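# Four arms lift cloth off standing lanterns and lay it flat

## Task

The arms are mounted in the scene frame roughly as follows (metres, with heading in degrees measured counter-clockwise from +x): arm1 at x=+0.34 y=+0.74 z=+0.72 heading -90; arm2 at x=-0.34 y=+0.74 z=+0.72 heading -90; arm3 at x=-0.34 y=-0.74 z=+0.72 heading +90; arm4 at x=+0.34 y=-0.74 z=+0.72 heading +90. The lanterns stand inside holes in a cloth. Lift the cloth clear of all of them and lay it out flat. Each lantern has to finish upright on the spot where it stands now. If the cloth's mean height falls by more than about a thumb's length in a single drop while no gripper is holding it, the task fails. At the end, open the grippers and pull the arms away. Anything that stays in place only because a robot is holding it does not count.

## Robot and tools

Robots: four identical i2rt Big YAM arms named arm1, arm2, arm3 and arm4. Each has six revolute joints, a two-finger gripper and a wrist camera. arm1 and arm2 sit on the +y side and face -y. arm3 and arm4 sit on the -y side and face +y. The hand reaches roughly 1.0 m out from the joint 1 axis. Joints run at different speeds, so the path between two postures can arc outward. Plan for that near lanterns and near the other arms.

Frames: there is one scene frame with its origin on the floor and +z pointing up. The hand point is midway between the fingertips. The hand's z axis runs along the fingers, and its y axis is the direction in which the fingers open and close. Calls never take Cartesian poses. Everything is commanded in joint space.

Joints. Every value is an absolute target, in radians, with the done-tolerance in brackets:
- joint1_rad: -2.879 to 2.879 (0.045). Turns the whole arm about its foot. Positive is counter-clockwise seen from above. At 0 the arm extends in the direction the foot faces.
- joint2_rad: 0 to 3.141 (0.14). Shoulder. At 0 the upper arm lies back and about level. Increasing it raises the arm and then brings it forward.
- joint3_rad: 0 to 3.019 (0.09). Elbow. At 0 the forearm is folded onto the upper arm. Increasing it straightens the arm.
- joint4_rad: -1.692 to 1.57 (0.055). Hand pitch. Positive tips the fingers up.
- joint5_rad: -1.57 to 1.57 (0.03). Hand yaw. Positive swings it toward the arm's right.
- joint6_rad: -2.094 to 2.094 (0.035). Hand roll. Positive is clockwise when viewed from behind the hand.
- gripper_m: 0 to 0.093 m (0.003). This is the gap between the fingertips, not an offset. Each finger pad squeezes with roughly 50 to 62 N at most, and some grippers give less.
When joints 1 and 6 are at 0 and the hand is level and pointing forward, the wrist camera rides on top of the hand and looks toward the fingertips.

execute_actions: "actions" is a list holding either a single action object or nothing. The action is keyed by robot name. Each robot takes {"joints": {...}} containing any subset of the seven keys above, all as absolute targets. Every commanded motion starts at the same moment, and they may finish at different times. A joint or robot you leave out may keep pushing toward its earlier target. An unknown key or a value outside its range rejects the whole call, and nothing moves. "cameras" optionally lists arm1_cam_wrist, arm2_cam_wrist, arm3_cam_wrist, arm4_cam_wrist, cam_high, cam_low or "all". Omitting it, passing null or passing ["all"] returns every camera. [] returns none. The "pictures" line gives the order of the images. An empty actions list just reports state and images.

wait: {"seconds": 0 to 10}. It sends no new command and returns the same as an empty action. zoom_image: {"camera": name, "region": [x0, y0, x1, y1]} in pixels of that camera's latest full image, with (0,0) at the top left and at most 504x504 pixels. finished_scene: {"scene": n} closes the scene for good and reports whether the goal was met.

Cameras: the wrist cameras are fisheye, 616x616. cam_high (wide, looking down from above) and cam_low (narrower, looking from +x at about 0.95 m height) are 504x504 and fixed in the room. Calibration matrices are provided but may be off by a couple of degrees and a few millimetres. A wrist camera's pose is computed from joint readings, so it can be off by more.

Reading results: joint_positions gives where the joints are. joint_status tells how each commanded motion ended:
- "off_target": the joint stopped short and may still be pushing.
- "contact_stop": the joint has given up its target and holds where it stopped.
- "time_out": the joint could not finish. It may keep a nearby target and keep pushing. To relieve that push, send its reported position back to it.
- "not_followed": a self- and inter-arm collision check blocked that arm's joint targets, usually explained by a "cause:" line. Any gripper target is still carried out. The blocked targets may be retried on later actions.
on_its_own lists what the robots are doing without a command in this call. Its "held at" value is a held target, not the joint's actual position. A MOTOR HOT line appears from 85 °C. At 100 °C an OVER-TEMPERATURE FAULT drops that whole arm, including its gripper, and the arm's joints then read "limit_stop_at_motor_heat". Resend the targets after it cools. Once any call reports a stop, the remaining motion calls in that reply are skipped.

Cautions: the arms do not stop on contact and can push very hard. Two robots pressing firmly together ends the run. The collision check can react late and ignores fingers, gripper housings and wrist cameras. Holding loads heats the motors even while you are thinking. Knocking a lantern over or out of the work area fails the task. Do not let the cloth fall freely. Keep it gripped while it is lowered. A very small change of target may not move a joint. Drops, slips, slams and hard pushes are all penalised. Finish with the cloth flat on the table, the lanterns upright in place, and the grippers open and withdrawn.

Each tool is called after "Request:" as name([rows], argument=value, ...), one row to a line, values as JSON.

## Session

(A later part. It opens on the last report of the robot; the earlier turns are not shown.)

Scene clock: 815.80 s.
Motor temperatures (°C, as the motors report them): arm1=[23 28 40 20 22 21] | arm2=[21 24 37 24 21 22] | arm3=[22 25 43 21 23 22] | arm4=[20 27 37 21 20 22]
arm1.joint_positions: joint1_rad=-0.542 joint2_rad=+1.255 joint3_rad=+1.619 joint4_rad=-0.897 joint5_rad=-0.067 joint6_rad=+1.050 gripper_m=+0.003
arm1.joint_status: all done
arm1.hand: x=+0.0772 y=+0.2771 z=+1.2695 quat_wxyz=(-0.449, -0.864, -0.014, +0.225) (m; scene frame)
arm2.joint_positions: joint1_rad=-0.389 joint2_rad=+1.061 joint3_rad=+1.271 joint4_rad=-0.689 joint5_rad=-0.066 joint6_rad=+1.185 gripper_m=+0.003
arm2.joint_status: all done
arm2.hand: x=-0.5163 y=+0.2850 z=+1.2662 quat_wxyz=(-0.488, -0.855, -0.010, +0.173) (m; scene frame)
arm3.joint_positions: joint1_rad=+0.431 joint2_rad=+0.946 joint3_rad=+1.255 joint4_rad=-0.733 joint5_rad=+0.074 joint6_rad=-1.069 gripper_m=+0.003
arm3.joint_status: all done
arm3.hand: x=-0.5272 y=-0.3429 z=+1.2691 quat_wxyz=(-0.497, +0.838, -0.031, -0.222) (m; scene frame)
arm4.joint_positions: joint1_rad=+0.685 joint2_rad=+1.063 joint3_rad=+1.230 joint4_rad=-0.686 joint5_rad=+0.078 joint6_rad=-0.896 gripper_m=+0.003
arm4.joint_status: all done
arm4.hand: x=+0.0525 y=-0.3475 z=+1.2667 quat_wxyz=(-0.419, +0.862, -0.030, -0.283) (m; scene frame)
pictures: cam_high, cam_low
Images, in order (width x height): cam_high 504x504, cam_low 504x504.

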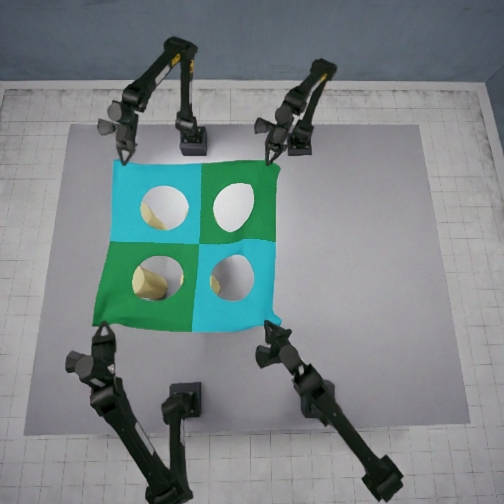

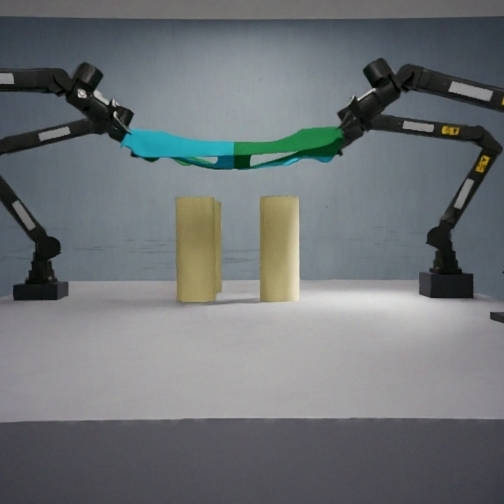

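Request:
execute_actions([
  {"arm1": {"joints": {"joint1_rad": -0.3909, "joint2_rad": 1.1538, "joint3_rad": 1.5471, "joint6_rad": 1.220}}, "arm2": {"joints": {"joint1_rad": -0.2217, "joint2_rad": 0.9855, "joint3_rad": 1.2228, "joint6_rad": 1.378}}, "arm3": {"joints": {"joint1_rad": 0.2459, "joint2_rad": 0.8596, "joint3_rad": 1.2132, "joint6_rad": -1.280}}, "arm4": {"joints": {"joint1_rad": 0.5247, "joint2_rad": 0.9269, "joint3_rad": 1.1409, "joint6_rad": -1.071}}},
], cameras=["cam_high", "cam_low"])

Scene clock: 827.47 s.
Motor temperatures (°C, as the motors report them): arm1=[23 28 40 20 22 21] | arm2=[21 24 36 24 21 22] | arm3=[22 25 42 21 23 22] | arm4=[20 27 37 21 20 22]
arm1.joint_positions: joint1_rad=-0.386 joint2_rad=+1.164 joint3_rad=+1.539 joint4_rad=-0.897 joint5_rad=-0.067 joint6_rad=+1.206 gripper_m=+0.003
arm1.joint_status: all done
arm1.hand: x=+0.1658 y=+0.2745 z=+1.2688 quat_wxyz=(-0.483, -0.862, -0.014, +0.155) (m; scene frame)
arm2.joint_positions: joint1_rad=-0.211 joint2_rad=+0.990 joint3_rad=+1.226 joint4_rad=-0.689 joint5_rad=-0.066 joint6_rad=+1.367 gripper_m=+0.003
arm2.joint_status: all done
arm2.hand: x=-0.4278 y=+0.2844 z=+1.2718 quat_wxyz=(-0.522, -0.849, -0.009, +0.085) (m; scene frame)
arm3.joint_positions: joint1_rad=+0.238 joint2_rad=+0.866 joint3_rad=+1.206 joint4_rad=-0.733 joint5_rad=+0.074 joint6_rad=-1.267 gripper_m=+0.003
arm3.joint_status: all done
arm3.hand: x=-0.4392 y=-0.3413 z=+1.2741 quat_wxyz=(-0.544, +0.829, -0.029, -0.126) (m; scene frame)
arm4.joint_positions: joint1_rad=+0.525 joint2_rad=+0.925 joint3_rad=+1.135 joint4_rad=-0.686 joint5_rad=+0.078 joint6_rad=-1.057 gripper_m=+0.003
arm4.joint_status: all done
arm4.hand: x=+0.1412 y=-0.3488 z=+1.2713 quat_wxyz=(-0.475, +0.851, -0.030, -0.223) (m; scene frame)
pictures: cam_high, cam_low
Images, in order (width x height): cam_high 504x504, cam_low 504x504.

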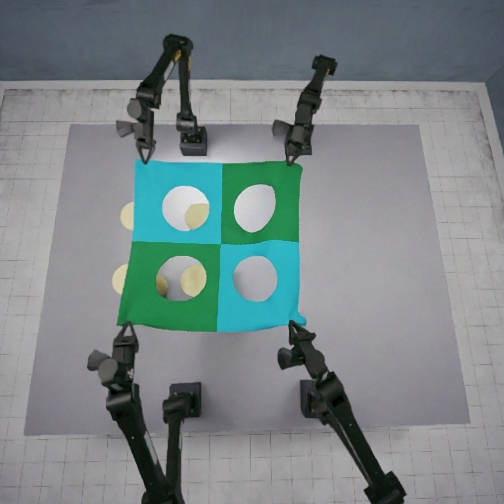

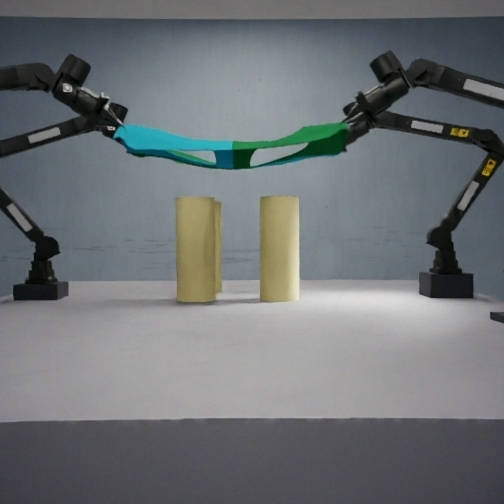

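Request:
execute_actions([
  {"arm1": {"joints": {"joint1_rad": -0.2135, "joint2_rad": 1.0874, "joint3_rad": 1.4982, "joint6_rad": 1.3975}}, "arm2": {"joints": {"joint1_rad": -0.0244, "joint2_rad": 0.9591, "joint3_rad": 1.2050, "joint6_rad": 1.5746}}, "arm3": {"joints": {"joint1_rad": 0.0229, "joint2_rad": 0.8203, "joint3_rad": 1.1895, "joint6_rad": -1.5002}}, "arm4": {"joints": {"joint1_rad": 0.3269, "joint2_rad": 0.8274, "joint3_rad": 1.0770, "joint6_rad": -1.2661}}},
], cameras=["cam_high", "cam_low"])

Scene clock: 839.57 s.
Motor temperatures (°C, as the motors report them): arm1=[23 27 39 20 22 21] | arm2=[21 24 36 24 21 22] | arm3=[22 25 42 21 23 22] | arm4=[20 27 37 21 20 22]
arm1.joint_positions: joint1_rad=-0.209 joint2_rad=+1.100 joint3_rad=+1.491 joint4_rad=-0.897 joint5_rad=-0.066 joint6_rad=+1.383 gripper_m=+0.003
arm1.joint_status: all done
arm1.hand: x=+0.2558 y=+0.2753 z=+1.2713 quat_wxyz=(-0.509, -0.858, -0.014, +0.071) (m; scene frame)
arm2.joint_positions: joint1_rad=-0.017 joint2_rad=+0.974 joint3_rad=+1.213 joint4_rad=-0.689 joint5_rad=-0.065 joint6_rad=+1.564 gripper_m=+0.003
arm2.joint_status: all done
arm2.hand: x=-0.3387 y=+0.2808 z=+1.2714 quat_wxyz=(-0.530, -0.848, -0.007, -0.018) (m; scene frame)
arm3.joint_positions: joint1_rad=+0.018 joint2_rad=+0.837 joint3_rad=+1.187 joint4_rad=-0.733 joint5_rad=+0.073 joint6_rad=-1.487 gripper_m=+0.003
arm3.joint_status: all done
arm3.hand: x=-0.3485 y=-0.3389 z=+1.2745 quat_wxyz=(-0.563, +0.826, -0.030, -0.006) (m; scene frame)
arm4.joint_positions: joint1_rad=+0.331 joint2_rad=+0.825 joint3_rad=+1.072 joint4_rad=-0.686 joint5_rad=+0.077 joint6_rad=-1.252 gripper_m=+0.003
arm4.joint_status: all done
arm4.hand: x=+0.2304 y=-0.3497 z=+1.2739 quat_wxyz=(-0.523, +0.841, -0.030, -0.132) (m; scene frame)
pictures: cam_high, cam_low
Images, in order (width x height): cam_high 504x504, cam_low 504x504.

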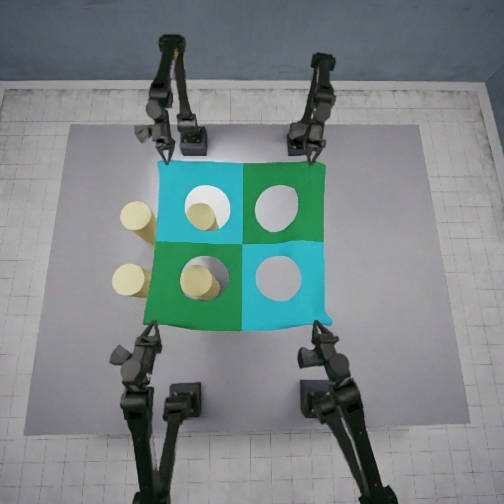

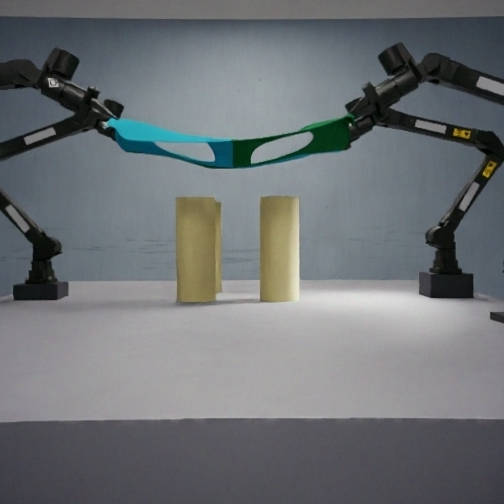

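Request:
execute_actions([
  {"arm1": {"joints": {"joint1_rad": -0.0223, "joint2_rad": 1.0656, "joint3_rad": 1.4819, "joint6_rad": 1.5897}}, "arm2": {"joints": {"joint1_rad": 0.1770, "joint2_rad": 0.991, "joint3_rad": 1.288, "joint6_rad": 1.771}}, "arm3": {"joints": {"joint1_rad": -0.2059, "joint2_rad": 0.851, "joint3_rad": 1.253, "joint6_rad": -1.7249}}, "arm4": {"joints": {"joint1_rad": 0.1024, "joint2_rad": 0.7813, "joint3_rad": 1.0486, "joint6_rad": -1.4876}}},
], cameras=["cam_high", "cam_low"])

Scene clock: 861.87 s.
Motor temperatures (°C, as the motors report them): arm1=[23 27 39 20 22 21] | arm2=[21 24 36 24 21 22] | arm3=[22 24 41 21 23 22] | arm4=[20 26 37 21 20 22]
arm1.joint_positions: joint1_rad=-0.020 joint2_rad=+1.087 joint3_rad=+1.480 joint4_rad=-0.897 joint5_rad=-0.065 joint6_rad=+1.576 gripper_m=+0.003
arm1.joint_status: all done
arm1.hand: x=+0.3458 y=+0.2731 z=+1.2705 quat_wxyz=(-0.514, -0.857, -0.014, -0.026) (m; scene frame)
arm2.joint_positions: joint1_rad=+0.184 joint2_rad=+0.993 joint3_rad=+1.213 joint4_rad=-0.689 joint5_rad=-0.063 joint6_rad=+1.761 gripper_m=+0.003
arm2.joint_status: all done
arm2.hand: x=-0.2467 y=+0.2830 z=+1.2632 quat_wxyz=(-0.508, -0.853, -0.007, -0.121) (m; scene frame)
arm3.joint_positions: joint1_rad=-0.209 joint2_rad=+0.849 joint3_rad=+1.187 joint4_rad=-0.733 joint5_rad=+0.071 joint6_rad=-1.712 gripper_m=+0.003
arm3.joint_status: all done
arm3.hand: x=-0.2566 y=-0.3424 z=+1.2703 quat_wxyz=(-0.546, +0.829, -0.031, +0.118) (m; scene frame)
arm4.joint_positions: joint1_rad=+0.110 joint2_rad=+0.786 joint3_rad=+1.048 joint4_rad=-0.686 joint5_rad=+0.077 joint6_rad=-1.473 gripper_m=+0.003
arm4.joint_status: all done
arm4.hand: x=+0.3204 y=-0.3484 z=+1.2743 quat_wxyz=(-0.546, +0.837, -0.031, -0.016) (m; scene frame)
pictures: cam_high, cam_low
Images, in order (width x height): cam_high 504x504, cam_low 504x504.

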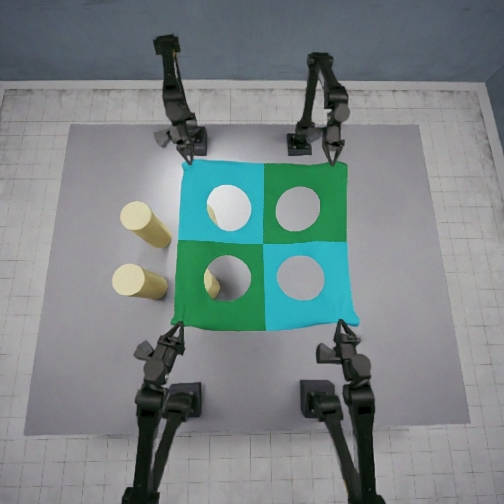

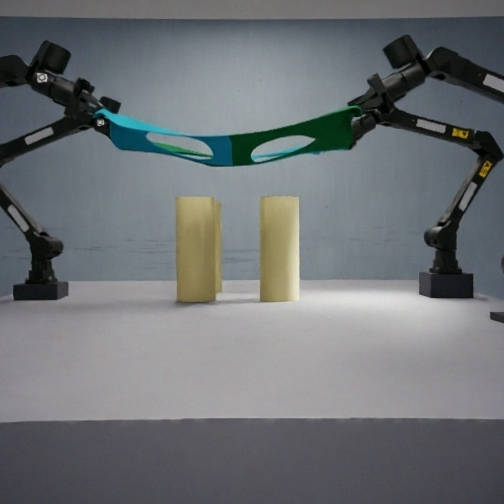

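Request:
execute_actions([
  {"arm1": {"joints": {"joint1_rad": 0.1697, "joint2_rad": 1.1035, "joint3_rad": 1.547, "joint6_rad": 1.780}}, "arm2": {"joints": {"joint1_rad": 0.3634, "joint2_rad": 1.0652, "joint3_rad": 1.344, "joint6_rad": 1.956}}, "arm3": {"joints": {"joint1_rad": -0.4120, "joint2_rad": 0.9293, "joint3_rad": 1.306, "joint6_rad": -1.929}}, "arm4": {"joints": {"joint1_rad": -0.1301, "joint2_rad": 0.8015, "joint3_rad": 1.101, "joint6_rad": -1.717}}},
], cameras=["cam_high", "cam_low"])

Scene clock: 879.33 s.
Motor temperatures (°C, as the motors report them): arm1=[23 26 40 20 22 21] | arm2=[21 24 41 24 21 22] | arm3=[22 24 46 21 23 22] | arm4=[20 26 37 21 20 22]
arm1.joint_positions: joint1_rad=+0.171 joint2_rad=+1.105 joint3_rad=+1.480 joint4_rad=-0.897 joint5_rad=-0.063 joint6_rad=+1.766 gripper_m=+0.003
arm1.joint_status: all done
arm1.hand: x=+0.4365 y=+0.2764 z=+1.2620 quat_wxyz=(-0.492, -0.862, -0.014, -0.119) (m; scene frame)
arm2.joint_positions: joint1_rad=+0.372 joint2_rad=+1.075 joint3_rad=+1.279 joint4_rad=-0.689 joint5_rad=-0.061 joint6_rad=+1.946 gripper_m=+0.003
arm2.joint_status: all done
arm2.hand: x=-0.1530 y=+0.2804 z=+1.2645 quat_wxyz=(-0.471, -0.857, -0.008, -0.210) (m; scene frame)
arm3.joint_positions: joint1_rad=-0.417 joint2_rad=+0.940 joint3_rad=+1.250 joint4_rad=-0.733 joint5_rad=+0.069 joint6_rad=-1.916 gripper_m=+0.003
arm3.joint_status: all done
arm3.hand: x=-0.1641 y=-0.3390 z=+1.2717 quat_wxyz=(-0.501, +0.836, -0.032, +0.223) (m; scene frame)
arm4.joint_positions: joint1_rad=-0.121 joint2_rad=+0.801 joint3_rad=+1.048 joint4_rad=-0.686 joint5_rad=+0.076 joint6_rad=-1.703 gripper_m=+0.003
arm4.joint_status: all done
arm4.hand: x=+0.4117 y=-0.3508 z=+1.2687 quat_wxyz=(-0.529, +0.841, -0.032, +0.107) (m; scene frame)
pictures: cam_high, cam_low
Images, in order (width x height): cam_high 504x504, cam_low 504x504.

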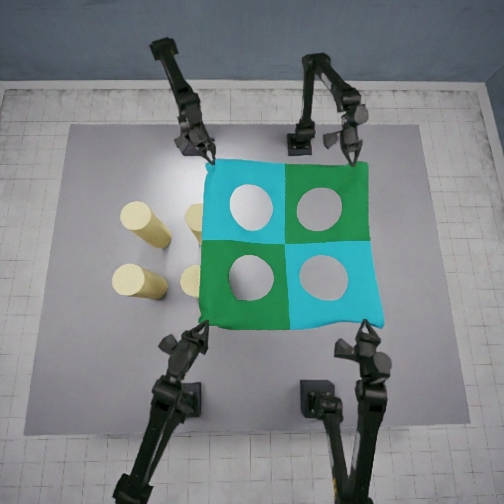

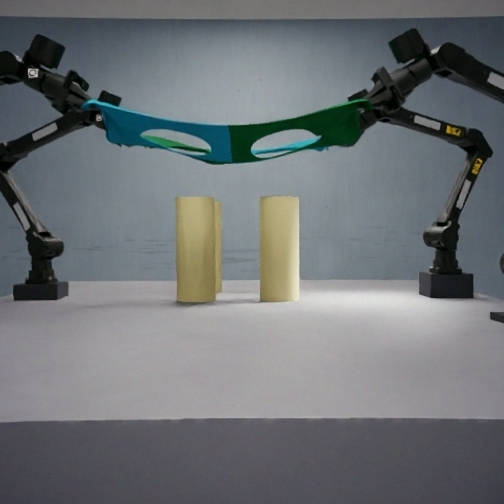

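Request:
execute_actions([
  {"arm1": {"joints": {"joint1_rad": 0.3439, "joint2_rad": 1.1723, "joint3_rad": 1.606, "joint6_rad": 1.958}}, "arm2": {"joints": {"joint1_rad": 0.5230, "joint2_rad": 1.1666, "joint3_rad": 1.439, "joint6_rad": 2.09}}, "arm3": {"joints": {"joint1_rad": -0.5817, "joint2_rad": 1.0388, "joint3_rad": 1.394, "joint6_rad": -2.09}}, "arm4": {"joints": {"joint1_rad": -0.3431, "joint2_rad": 0.8818, "joint3_rad": 1.153, "joint6_rad": -1.928}}},
], cameras=["cam_high", "cam_low"])

Scene clock: 897.87 s.
Motor temperatures (°C, as the motors report them): arm1=[23 26 44 20 22 21] | arm2=[21 24 42 24 20 22] | arm3=[22 24 48 21 22 22] | arm4=[20 26 40 21 20 22]
arm1.joint_positions: joint1_rad=+0.345 joint2_rad=+1.179 joint3_rad=+1.549 joint4_rad=-0.897 joint5_rad=-0.061 joint6_rad=+1.945 gripper_m=+0.003
arm1.joint_status: all done
arm1.hand: x=+0.5259 y=+0.2746 z=+1.2654 quat_wxyz=(-0.461, -0.864, -0.012, -0.201) (m; scene frame)
arm2.joint_positions: joint1_rad=+0.532 joint2_rad=+1.180 joint3_rad=+1.372 joint4_rad=-0.689 joint5_rad=-0.061 joint6_rad=+2.080 gripper_m=+0.003
arm2.joint_status: all done
arm2.hand: x=-0.0637 y=+0.2819 z=+1.2690 quat_wxyz=(-0.431, -0.859, -0.019, -0.275) (m; scene frame)
arm3.joint_positions: joint1_rad=-0.588 joint2_rad=+1.054 joint3_rad=+1.338 joint4_rad=-0.733 joint5_rad=+0.069 joint6_rad=-2.078 gripper_m=+0.003
arm3.joint_status: all done
arm3.hand: x=-0.0767 y=-0.3400 z=+1.2743 quat_wxyz=(-0.448, +0.843, -0.036, +0.296) (m; scene frame)
arm4.joint_positions: joint1_rad=-0.335 joint2_rad=+0.888 joint3_rad=+1.105 joint4_rad=-0.686 joint5_rad=+0.074 joint6_rad=-1.915 gripper_m=+0.003
arm4.joint_status: all done
arm4.hand: x=+0.5031 y=-0.3495 z=+1.2681 quat_wxyz=(-0.482, +0.850, -0.032, +0.211) (m; scene frame)
pictures: cam_high, cam_low
Images, in order (width x height): cam_high 504x504, cam_low 504x504.

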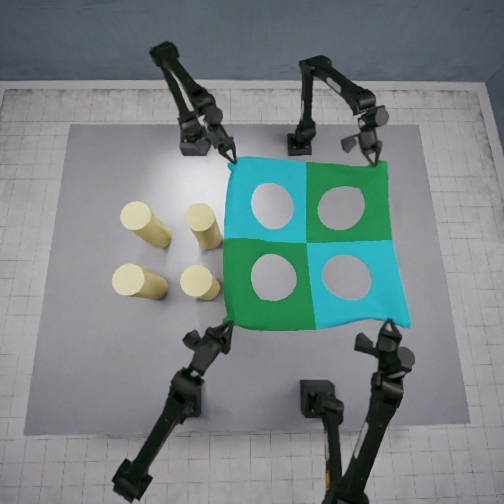

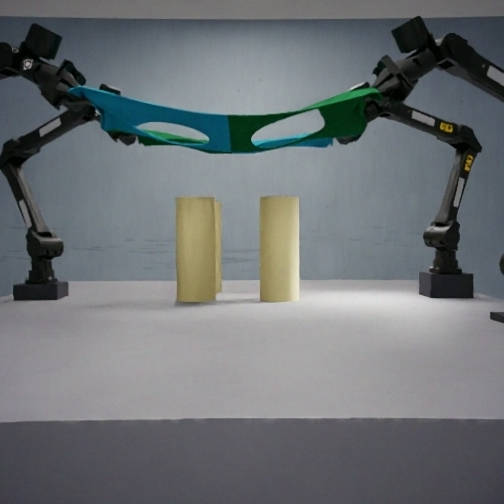

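Request:
execute_actions([
  {"arm1": {"joints": {"joint2_rad": 1.176, "joint3_rad": 1.357}}, "arm2": {"joints": {"joint2_rad": 1.185, "joint3_rad": 1.180}}, "arm3": {"joints": {"joint2_rad": 1.052, "joint3_rad": 1.141}}, "arm4": {"joints": {"joint2_rad": 0.938, "joint3_rad": 0.948}}},
], cameras=["cam_high", "cam_low"])

Scene clock: 952.50 s.
Motor temperatures (°C, as the motors report them): arm1=[23 26 46 20 22 21] | arm2=[21 24 44 24 20 22] | arm3=[22 24 51 21 22 22] | arm4=[20 25 42 21 20 22]
arm1.joint_positions: joint1_rad=+0.343 joint2_rad=+1.192 joint3_rad=+1.344 joint4_rad=-0.897 joint5_rad=-0.061 joint6_rad=+1.946 gripper_m=+0.003
arm1.joint_status: all done
arm1.hand: x=+0.5226 y=+0.2779 z=+1.1434 quat_wxyz=(-0.371, -0.914, -0.007, -0.168) (m; scene frame)
arm2.joint_positions: joint1_rad=+0.528 joint2_rad=+1.207 joint3_rad=+1.179 joint4_rad=-0.689 joint5_rad=-0.059 joint6_rad=+2.082 gripper_m=+0.003
arm2.joint_status: all done
arm2.hand: x=-0.0720 y=+0.2931 z=+1.1428 quat_wxyz=(-0.346, -0.910, -0.013, -0.227) (m; scene frame)
arm3.joint_positions: joint1_rad=-0.585 joint2_rad=+1.071 joint3_rad=+1.132 joint4_rad=-0.733 joint5_rad=+0.067 joint6_rad=-2.079 gripper_m=+0.003
arm3.joint_status: all done
arm3.hand: x=-0.0814 y=-0.3450 z=+1.1456 quat_wxyz=(-0.363, +0.898, -0.032, +0.248) (m; scene frame)
arm4.joint_positions: joint1_rad=-0.335 joint2_rad=+0.945 joint3_rad=+0.936 joint4_rad=-0.688 joint5_rad=+0.073 joint6_rad=-1.916 gripper_m=+0.003
arm4.joint_status: all done
arm4.hand: x=+0.5017 y=-0.3507 z=+1.1456 quat_wxyz=(-0.388, +0.904, -0.028, +0.177) (m; scene frame)
pictures: cam_high, cam_low
Images, in order (width x height): cam_high 504x504, cam_low 504x504.

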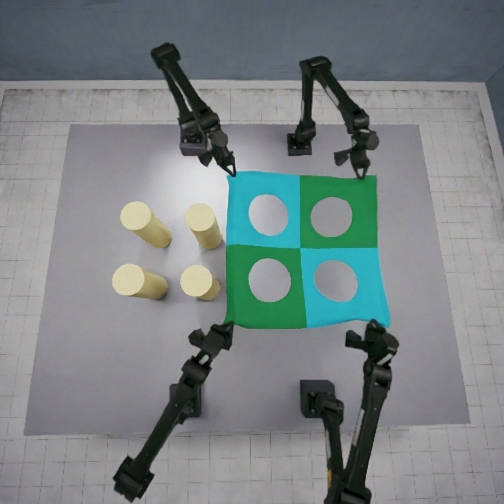

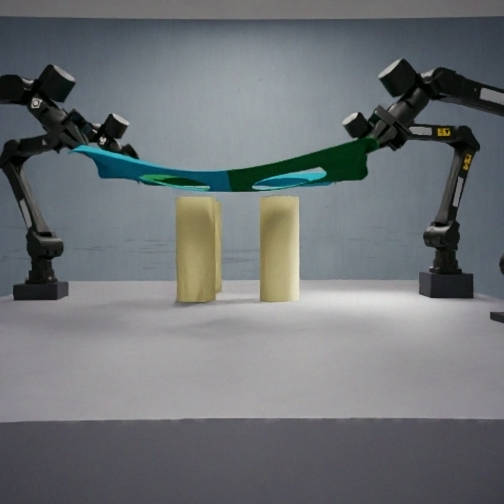

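Request:
execute_actions([
  {"arm1": {"joints": {"joint2_rad": 1.2666, "joint3_rad": 1.2301}}, "arm2": {"joints": {"joint2_rad": 1.3158, "joint3_rad": 1.0908}}, "arm3": {"joints": {"joint2_rad": 1.1696, "joint3_rad": 1.0283}}, "arm4": {"joints": {"joint2_rad": 1.1072, "joint3_rad": 0.8607}}},
], cameras=["cam_high", "cam_low"])

Scene clock: 957.63 s.
Motor temperatures (°C, as the motors report them): arm1=[23 26 45 20 22 21] | arm2=[21 24 42 24 20 22] | arm3=[22 24 49 21 22 22] | arm4=[20 25 41 21 20 22]
arm1.joint_positions: joint1_rad=+0.343 joint2_rad=+1.285 joint3_rad=+1.216 joint4_rad=-0.897 joint5_rad=-0.061 joint6_rad=+1.946 gripper_m=+0.003
arm1.joint_status: all done
arm1.hand: x=+0.5214 y=+0.2783 z=+1.0293 quat_wxyz=(-0.274, -0.953, -0.003, -0.132) (m; scene frame)
arm2.joint_positions: joint1_rad=+0.527 joint2_rad=+1.333 joint3_rad=+1.092 joint4_rad=-0.689 joint5_rad=-0.059 joint6_rad=+2.082 gripper_m=+0.003
arm2.joint_status: all done
arm2.hand: x=-0.0730 y=+0.2942 z=+1.0327 quat_wxyz=(-0.259, -0.949, -0.010, -0.179) (m; scene frame)
arm3.joint_positions: joint1_rad=-0.584 joint2_rad=+1.195 joint3_rad=+1.020 joint4_rad=-0.733 joint5_rad=+0.067 joint6_rad=-2.079 gripper_m=+0.003
arm3.joint_status: all done
arm3.hand: x=-0.0811 y=-0.3439 z=+1.0276 quat_wxyz=(-0.269, +0.943, -0.028, +0.194) (m; scene frame)
arm4.joint_positions: joint1_rad=-0.335 joint2_rad=+1.111 joint3_rad=+0.852 joint4_rad=-0.688 joint5_rad=+0.073 joint6_rad=-1.916 gripper_m=+0.003
arm4.joint_status: all done
arm4.hand: x=+0.5020 y=-0.3479 z=+1.0323 quat_wxyz=(-0.278, +0.950, -0.024, +0.138) (m; scene frame)
pictures: cam_high, cam_low
Images, in order (width x height): cam_high 504x504, cam_low 504x504.

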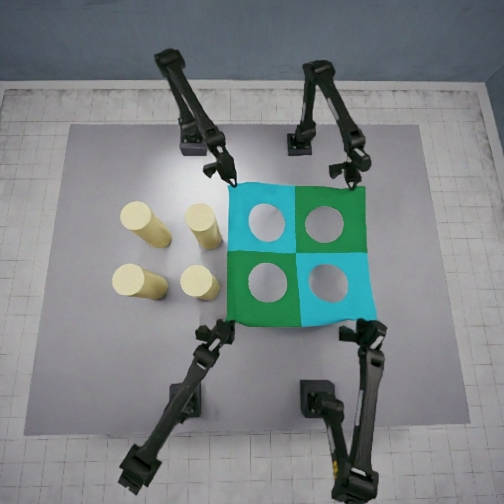

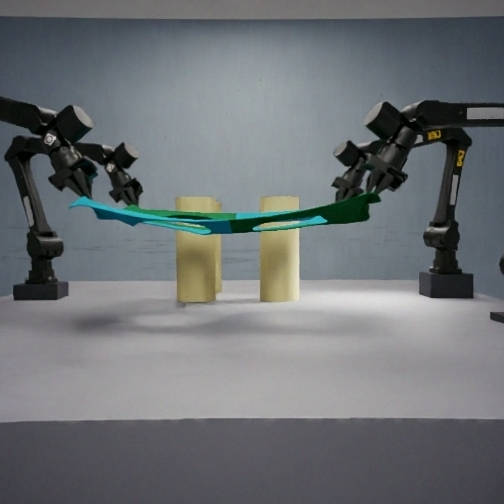

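Request:
execute_actions([
  {"arm1": {"joints": {"joint2_rad": 1.450, "joint3_rad": 1.169}}, "arm2": {"joints": {"joint2_rad": 1.543, "joint3_rad": 1.068}}, "arm3": {"joints": {"joint2_rad": 1.388, "joint3_rad": 0.987}}, "arm4": {"joints": {"joint2_rad": 1.401, "joint3_rad": 0.850}}},
], cameras=["cam_high", "cam_low"])

Scene clock: 964.53 s.
Motor temperatures (°C, as the motors report them): arm1=[23 26 44 20 22 21] | arm2=[21 24 41 24 20 22] | arm3=[22 24 48 21 22 22] | arm4=[20 25 40 21 20 22]
arm1.joint_positions: joint1_rad=+0.343 joint2_rad=+1.469 joint3_rad=+1.157 joint4_rad=-0.897 joint5_rad=-0.061 joint6_rad=+1.946 gripper_m=+0.003
arm1.joint_status: all done
arm1.hand: x=+0.5209 y=+0.2764 z=+0.9118 quat_wxyz=(-0.164, -0.982, +0.002, -0.090) (m; scene frame)
arm2.joint_positions: joint1_rad=+0.527 joint2_rad=+1.557 joint3_rad=+1.071 joint4_rad=-0.688 joint5_rad=-0.059 joint6_rad=+2.082 gripper_m=+0.003
arm2.joint_status: all done
arm2.hand: x=-0.0724 y=+0.2938 z=+0.9116 quat_wxyz=(-0.156, -0.980, -0.007, -0.122) (m; scene frame)
arm3.joint_positions: joint1_rad=-0.584 joint2_rad=+1.411 joint3_rad=+0.983 joint4_rad=-0.732 joint5_rad=+0.067 joint6_rad=-2.079 gripper_m=+0.003
arm3.joint_status: all done
arm3.hand: x=-0.0798 y=-0.3421 z=+0.9116 quat_wxyz=(-0.164, +0.977, -0.025, +0.134) (m; scene frame)
arm4.joint_positions: joint1_rad=-0.335 joint2_rad=+1.407 joint3_rad=+0.850 joint4_rad=-0.688 joint5_rad=+0.073 joint6_rad=-1.916 gripper_m=+0.003
arm4.joint_status: all done
arm4.hand: x=+0.5026 y=-0.3446 z=+0.9103 quat_wxyz=(-0.143, +0.986, -0.019, +0.089) (m; scene frame)
pictures: cam_high, cam_low
Images, in order (width x height): cam_high 504x504, cam_low 504x504.

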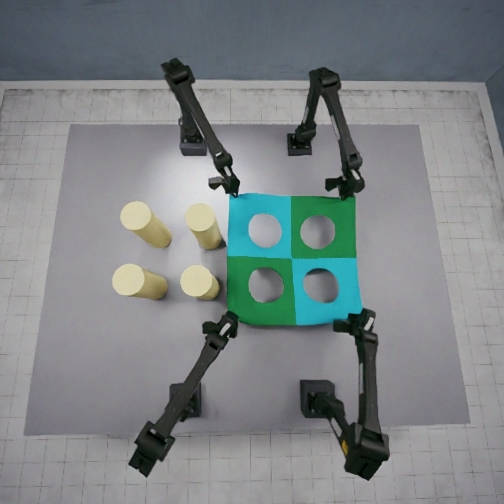

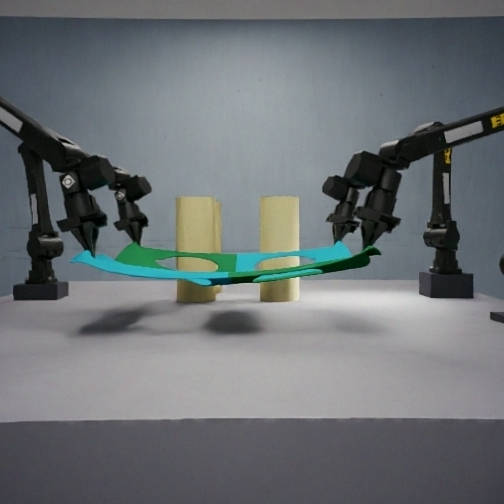

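Request:
execute_actions([
  {"arm1": {"joints": {"joint2_rad": 1.7595}}, "arm2": {"joints": {"joint2_rad": 1.8919, "joint3_rad": 1.198}}, "arm3": {"joints": {"joint2_rad": 1.7261, "joint4_rad": -0.665}}, "arm4": {"joints": {"joint2_rad": 1.8323, "joint3_rad": 0.975}}},
], cameras=["cam_high", "cam_low"])

Scene clock: 1004.60 s.
Motor temperatures (°C, as the motors report them): arm1=[23 27 41 20 22 21] | arm2=[21 25 37 24 20 22] | arm3=[22 25 43 21 22 22] | arm4=[20 26 36 21 20 22]
arm1.joint_positions: joint1_rad=+0.343 joint2_rad=+1.774 joint3_rad=+1.157 joint4_rad=-0.896 joint5_rad=-0.061 joint6_rad=+1.946 gripper_m=+0.003
arm1.joint_status: all done
arm1.hand: x=+0.5163 y=+0.2847 z=+0.7658 quat_wxyz=(-0.022, -0.999, +0.007, -0.036) (m; scene frame)
arm2.joint_positions: joint1_rad=+0.524 joint2_rad=+1.904 joint3_rad=+1.170 joint4_rad=-0.688 joint5_rad=-0.058 joint6_rad=+2.082 gripper_m=+0.003
arm2.joint_status: all done
arm2.hand: x=-0.0677 y=+0.2825 z=+0.7739 quat_wxyz=(-0.049, -0.997, -0.002, -0.062) (m; scene frame)
arm3.joint_positions: joint1_rad=-0.583 joint2_rad=+1.747 joint3_rad=+0.983 joint4_rad=-0.668 joint5_rad=+0.067 joint6_rad=-2.079 gripper_m=+0.003
arm3.joint_status: all done
arm3.hand: x=-0.0836 y=-0.3488 z=+0.7639 quat_wxyz=(-0.047, +0.996, -0.021, +0.067) (m; scene frame)
arm4.joint_positions: joint1_rad=-0.335 joint2_rad=+1.834 joint3_rad=+0.962 joint4_rad=-0.685 joint5_rad=+0.073 joint6_rad=-1.916 gripper_m=+0.003
arm4.joint_status: all done
arm4.hand: x=+0.5041 y=-0.3384 z=+0.7705 quat_wxyz=(+0.002, +0.999, -0.013, +0.035) (m; scene frame)
pictures: cam_high, cam_low
Images, in order (width x height): cam_high 504x504, cam_low 504x504.

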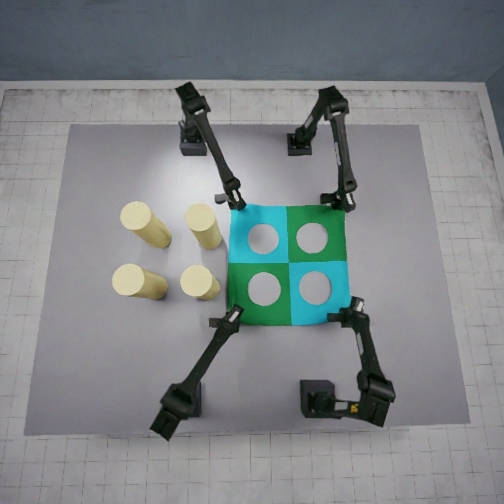

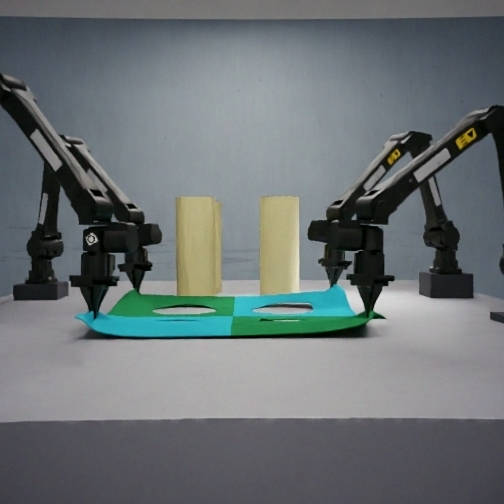

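Request:
execute_actions([
  {"arm1": {"joints": {"joint2_rad": 1.7978, "joint4_rad": -0.866}}, "arm2": {"joints": {"joint2_rad": 1.9437, "joint4_rad": -0.708}}, "arm3": {"joints": {"joint2_rad": 1.7621, "joint4_rad": -0.646}}, "arm4": {"joints": {"joint2_rad": 1.8865}}},
], cameras=["cam_high", "cam_low"])

Scene clock: 1025.03 s.
Motor temperatures (°C, as the motors report them): arm1=[23 27 40 20 22 21] | arm2=[21 25 38 24 20 22] | arm3=[22 26 41 21 22 22] | arm4=[20 26 35 21 20 22]
arm1.joint_positions: joint1_rad=+0.343 joint2_rad=+1.787 joint3_rad=+1.157 joint4_rad=-0.866 joint5_rad=-0.061 joint6_rad=+1.946 gripper_m=+0.003
arm1.joint_status: all done
arm1.hand: x=+0.5184 y=+0.2790 z=+0.7604 quat_wxyz=(-0.031, -0.999, +0.007, -0.039) (m; scene frame)
arm2.joint_positions: joint1_rad=+0.524 joint2_rad=+1.936 joint3_rad=+1.170 joint4_rad=-0.688 joint5_rad=-0.058 joint6_rad=+2.082 gripper_m=+0.003
arm2.joint_status: all done
arm2.hand: x=-0.0704 y=+0.2875 z=+0.7573 quat_wxyz=(-0.035, -0.998, -0.001, -0.054) (m; scene frame)
arm3.joint_positions: joint1_rad=-0.583 joint2_rad=+1.747 joint3_rad=+0.983 joint4_rad=-0.652 joint5_rad=+0.067 joint6_rad=-2.079 gripper_m=+0.003
arm3.joint_status: all done
arm3.hand: x=-0.0818 y=-0.3454 z=+0.7645 quat_wxyz=(-0.054, +0.996, -0.021, +0.071) (m; scene frame)
arm4.joint_positions: joint1_rad=-0.335 joint2_rad=+1.875 joint3_rad=+0.962 joint4_rad=-0.684 joint5_rad=+0.073 joint6_rad=-1.916 gripper_m=+0.003
arm4.joint_status: all done
arm4.hand: x=+0.5012 y=-0.3457 z=+0.7534 quat_wxyz=(+0.021, +0.999, -0.012, +0.028) (m; scene frame)
pictures: cam_high, cam_low
Images, in order (width x height): cam_high 504x504, cam_low 504x504.

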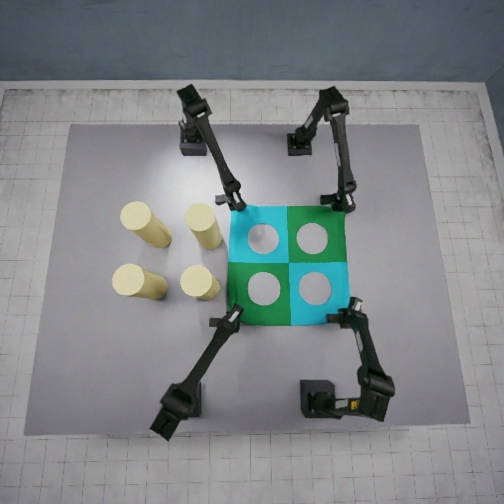

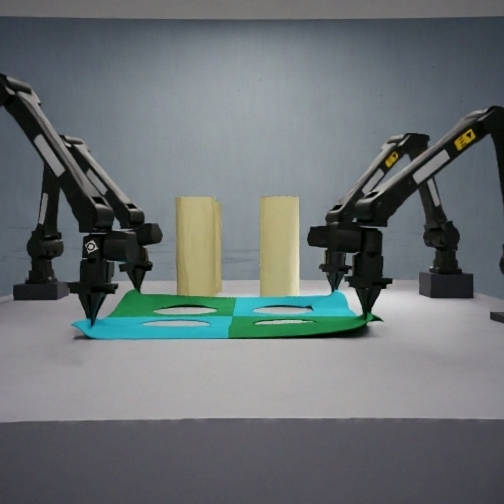

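Request:
execute_actions([
  {"arm1": {"joints": {"gripper_m": 0.07}}, "arm2": {"joints": {"gripper_m": 0.07}}, "arm3": {"joints": {"gripper_m": 0.07}}, "arm4": {"joints": {"gripper_m": 0.07}}},
], cameras=["cam_high", "cam_low"])

Scene clock: 1027.83 s.
Motor temperatures (°C, as the motors report them): arm1=[23 27 40 20 22 21] | arm2=[21 25 37 24 20 22] | arm3=[22 26 41 21 22 22] | arm4=[20 26 35 21 20 22]
arm1.joint_positions: joint1_rad=+0.343 joint2_rad=+1.787 joint3_rad=+1.157 joint4_rad=-0.866 joint5_rad=-0.063 joint6_rad=+1.946 gripper_m=+0.070
arm1.joint_status: all done
arm1.hand: x=+0.5187 y=+0.2792 z=+0.7603 quat_wxyz=(-0.030, -0.999, +0.007, -0.040) (m; scene frame)
arm2.joint_positions: joint1_rad=+0.524 joint2_rad=+1.936 joint3_rad=+1.170 joint4_rad=-0.694 joint5_rad=-0.058 joint6_rad=+2.082 gripper_m=+0.070
arm2.joint_status: all done
arm2.hand: x=-0.0711 y=+0.2888 z=+0.7571 quat_wxyz=(-0.032, -0.998, -0.001, -0.053) (m; scene frame)
arm3.joint_positions: joint1_rad=-0.583 joint2_rad=+1.748 joint3_rad=+0.983 joint4_rad=-0.652 joint5_rad=+0.067 joint6_rad=-2.079 gripper_m=+0.070
arm3.joint_status: all done
arm3.hand: x=-0.0818 y=-0.3454 z=+0.7643 quat_wxyz=(-0.054, +0.996, -0.021, +0.071) (m; scene frame)
arm4.joint_positions: joint1_rad=-0.335 joint2_rad=+1.875 joint3_rad=+0.962 joint4_rad=-0.684 joint5_rad=+0.073 joint6_rad=-1.916 gripper_m=+0.070
arm4.joint_status: all done
arm4.hand: x=+0.5013 y=-0.3458 z=+0.7534 quat_wxyz=(+0.021, +0.999, -0.012, +0.028) (m; scene frame)
pictures: cam_high, cam_low
Images, in order (width x height): cam_high 504x504, cam_low 504x504.

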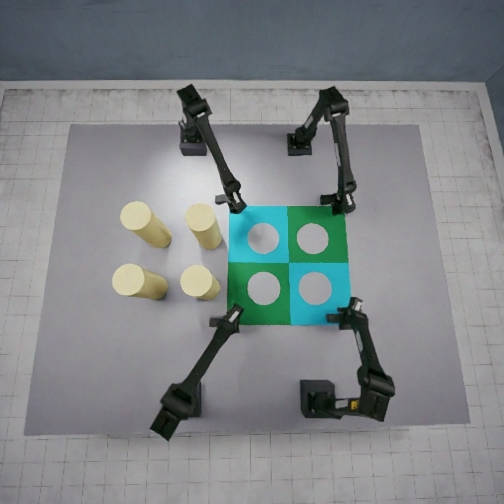

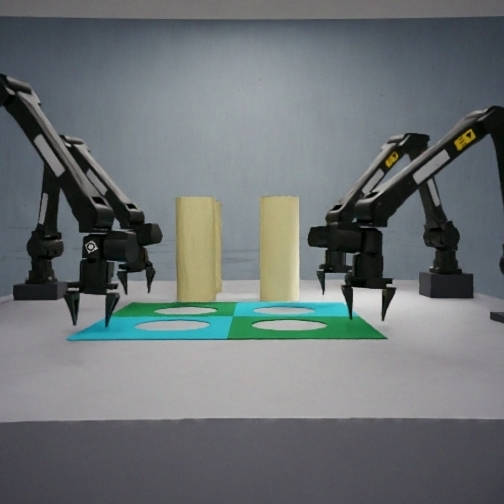

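Request:
execute_actions([
  {"arm1": {"joints": {"joint2_rad": 0.45, "joint3_rad": 1.46, "joint4_rad": -1.52}}, "arm2": {"joints": {"joint2_rad": 0.45, "joint3_rad": 1.46, "joint4_rad": -1.52}}, "arm3": {"joints": {"joint2_rad": 0.45, "joint3_rad": 1.46, "joint4_rad": -1.52}}, "arm4": {"joints": {"joint2_rad": 0.45, "joint3_rad": 1.46, "joint4_rad": -1.52}}},
], cameras=["cam_high", "cam_low"])

Scene clock: 1036.33 s.
Motor temperatures (°C, as the motors report them): arm1=[23 27 40 20 22 21] | arm2=[21 25 38 24 20 22] | arm3=[22 26 41 21 22 22] | arm4=[20 26 35 21 20 22]
arm1.joint_positions: joint1_rad=+0.343 joint2_rad=+0.443 joint3_rad=+1.449 joint4_rad=-1.514 joint5_rad=-0.064 joint6_rad=+1.946 gripper_m=+0.070
arm1.joint_status: all done
arm1.hand: x=+0.3924 y=+0.6315 z=+1.2980 quat_wxyz=(-0.469, -0.859, -0.011, -0.205) (m; scene frame)
arm2.joint_positions: joint1_rad=+0.524 joint2_rad=+0.441 joint3_rad=+1.439 joint4_rad=-1.507 joint5_rad=-0.058 joint6_rad=+2.082 gripper_m=+0.070
arm2.joint_status: all done
arm2.hand: x=-0.2638 y=+0.6292 z=+1.3622 quat_wxyz=(-0.428, -0.863, -0.014, -0.270) (m; scene frame)
arm3.joint_positions: joint1_rad=-0.583 joint2_rad=+0.452 joint3_rad=+1.462 joint4_rad=-1.507 joint5_rad=+0.067 joint6_rad=-2.079 gripper_m=+0.070
arm3.joint_status: all done
arm3.hand: x=-0.2617 y=-0.6397 z=+1.3396 quat_wxyz=(-0.431, +0.856, -0.032, +0.285) (m; scene frame)
arm4.joint_positions: joint1_rad=-0.335 joint2_rad=+0.446 joint3_rad=+1.462 joint4_rad=-1.513 joint5_rad=+0.074 joint6_rad=-1.916 gripper_m=+0.070
arm4.joint_status: all done
arm4.hand: x=+0.3946 y=-0.6312 z=+1.3907 quat_wxyz=(-0.471, +0.857, -0.031, +0.207) (m; scene frame)
pictures: cam_high, cam_low
Images, in order (width x height): cam_high 504x504, cam_low 504x504.

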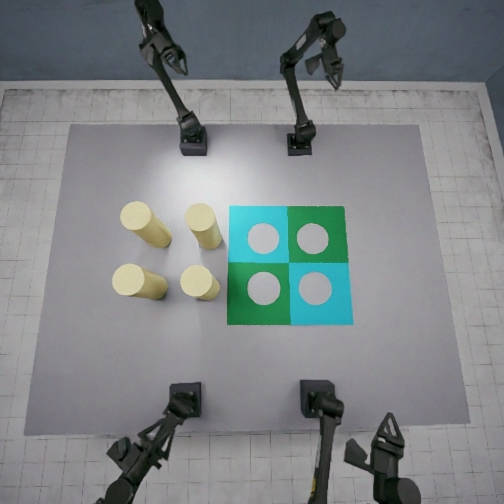

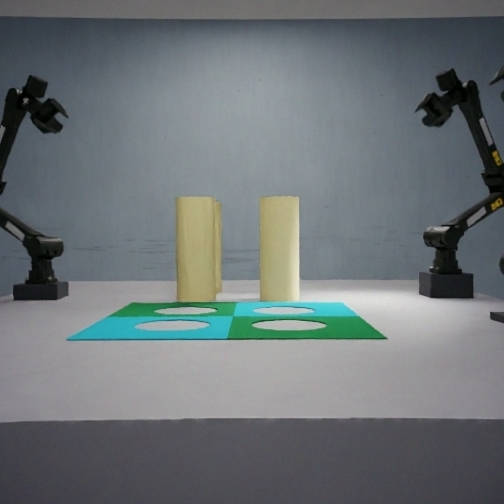

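The cloth is off the lanterns and lies flat, and all the arms are clear, so I'm ending scene 1.

Request:
finished_scene(scene=1)

The scene is finished: the task was done.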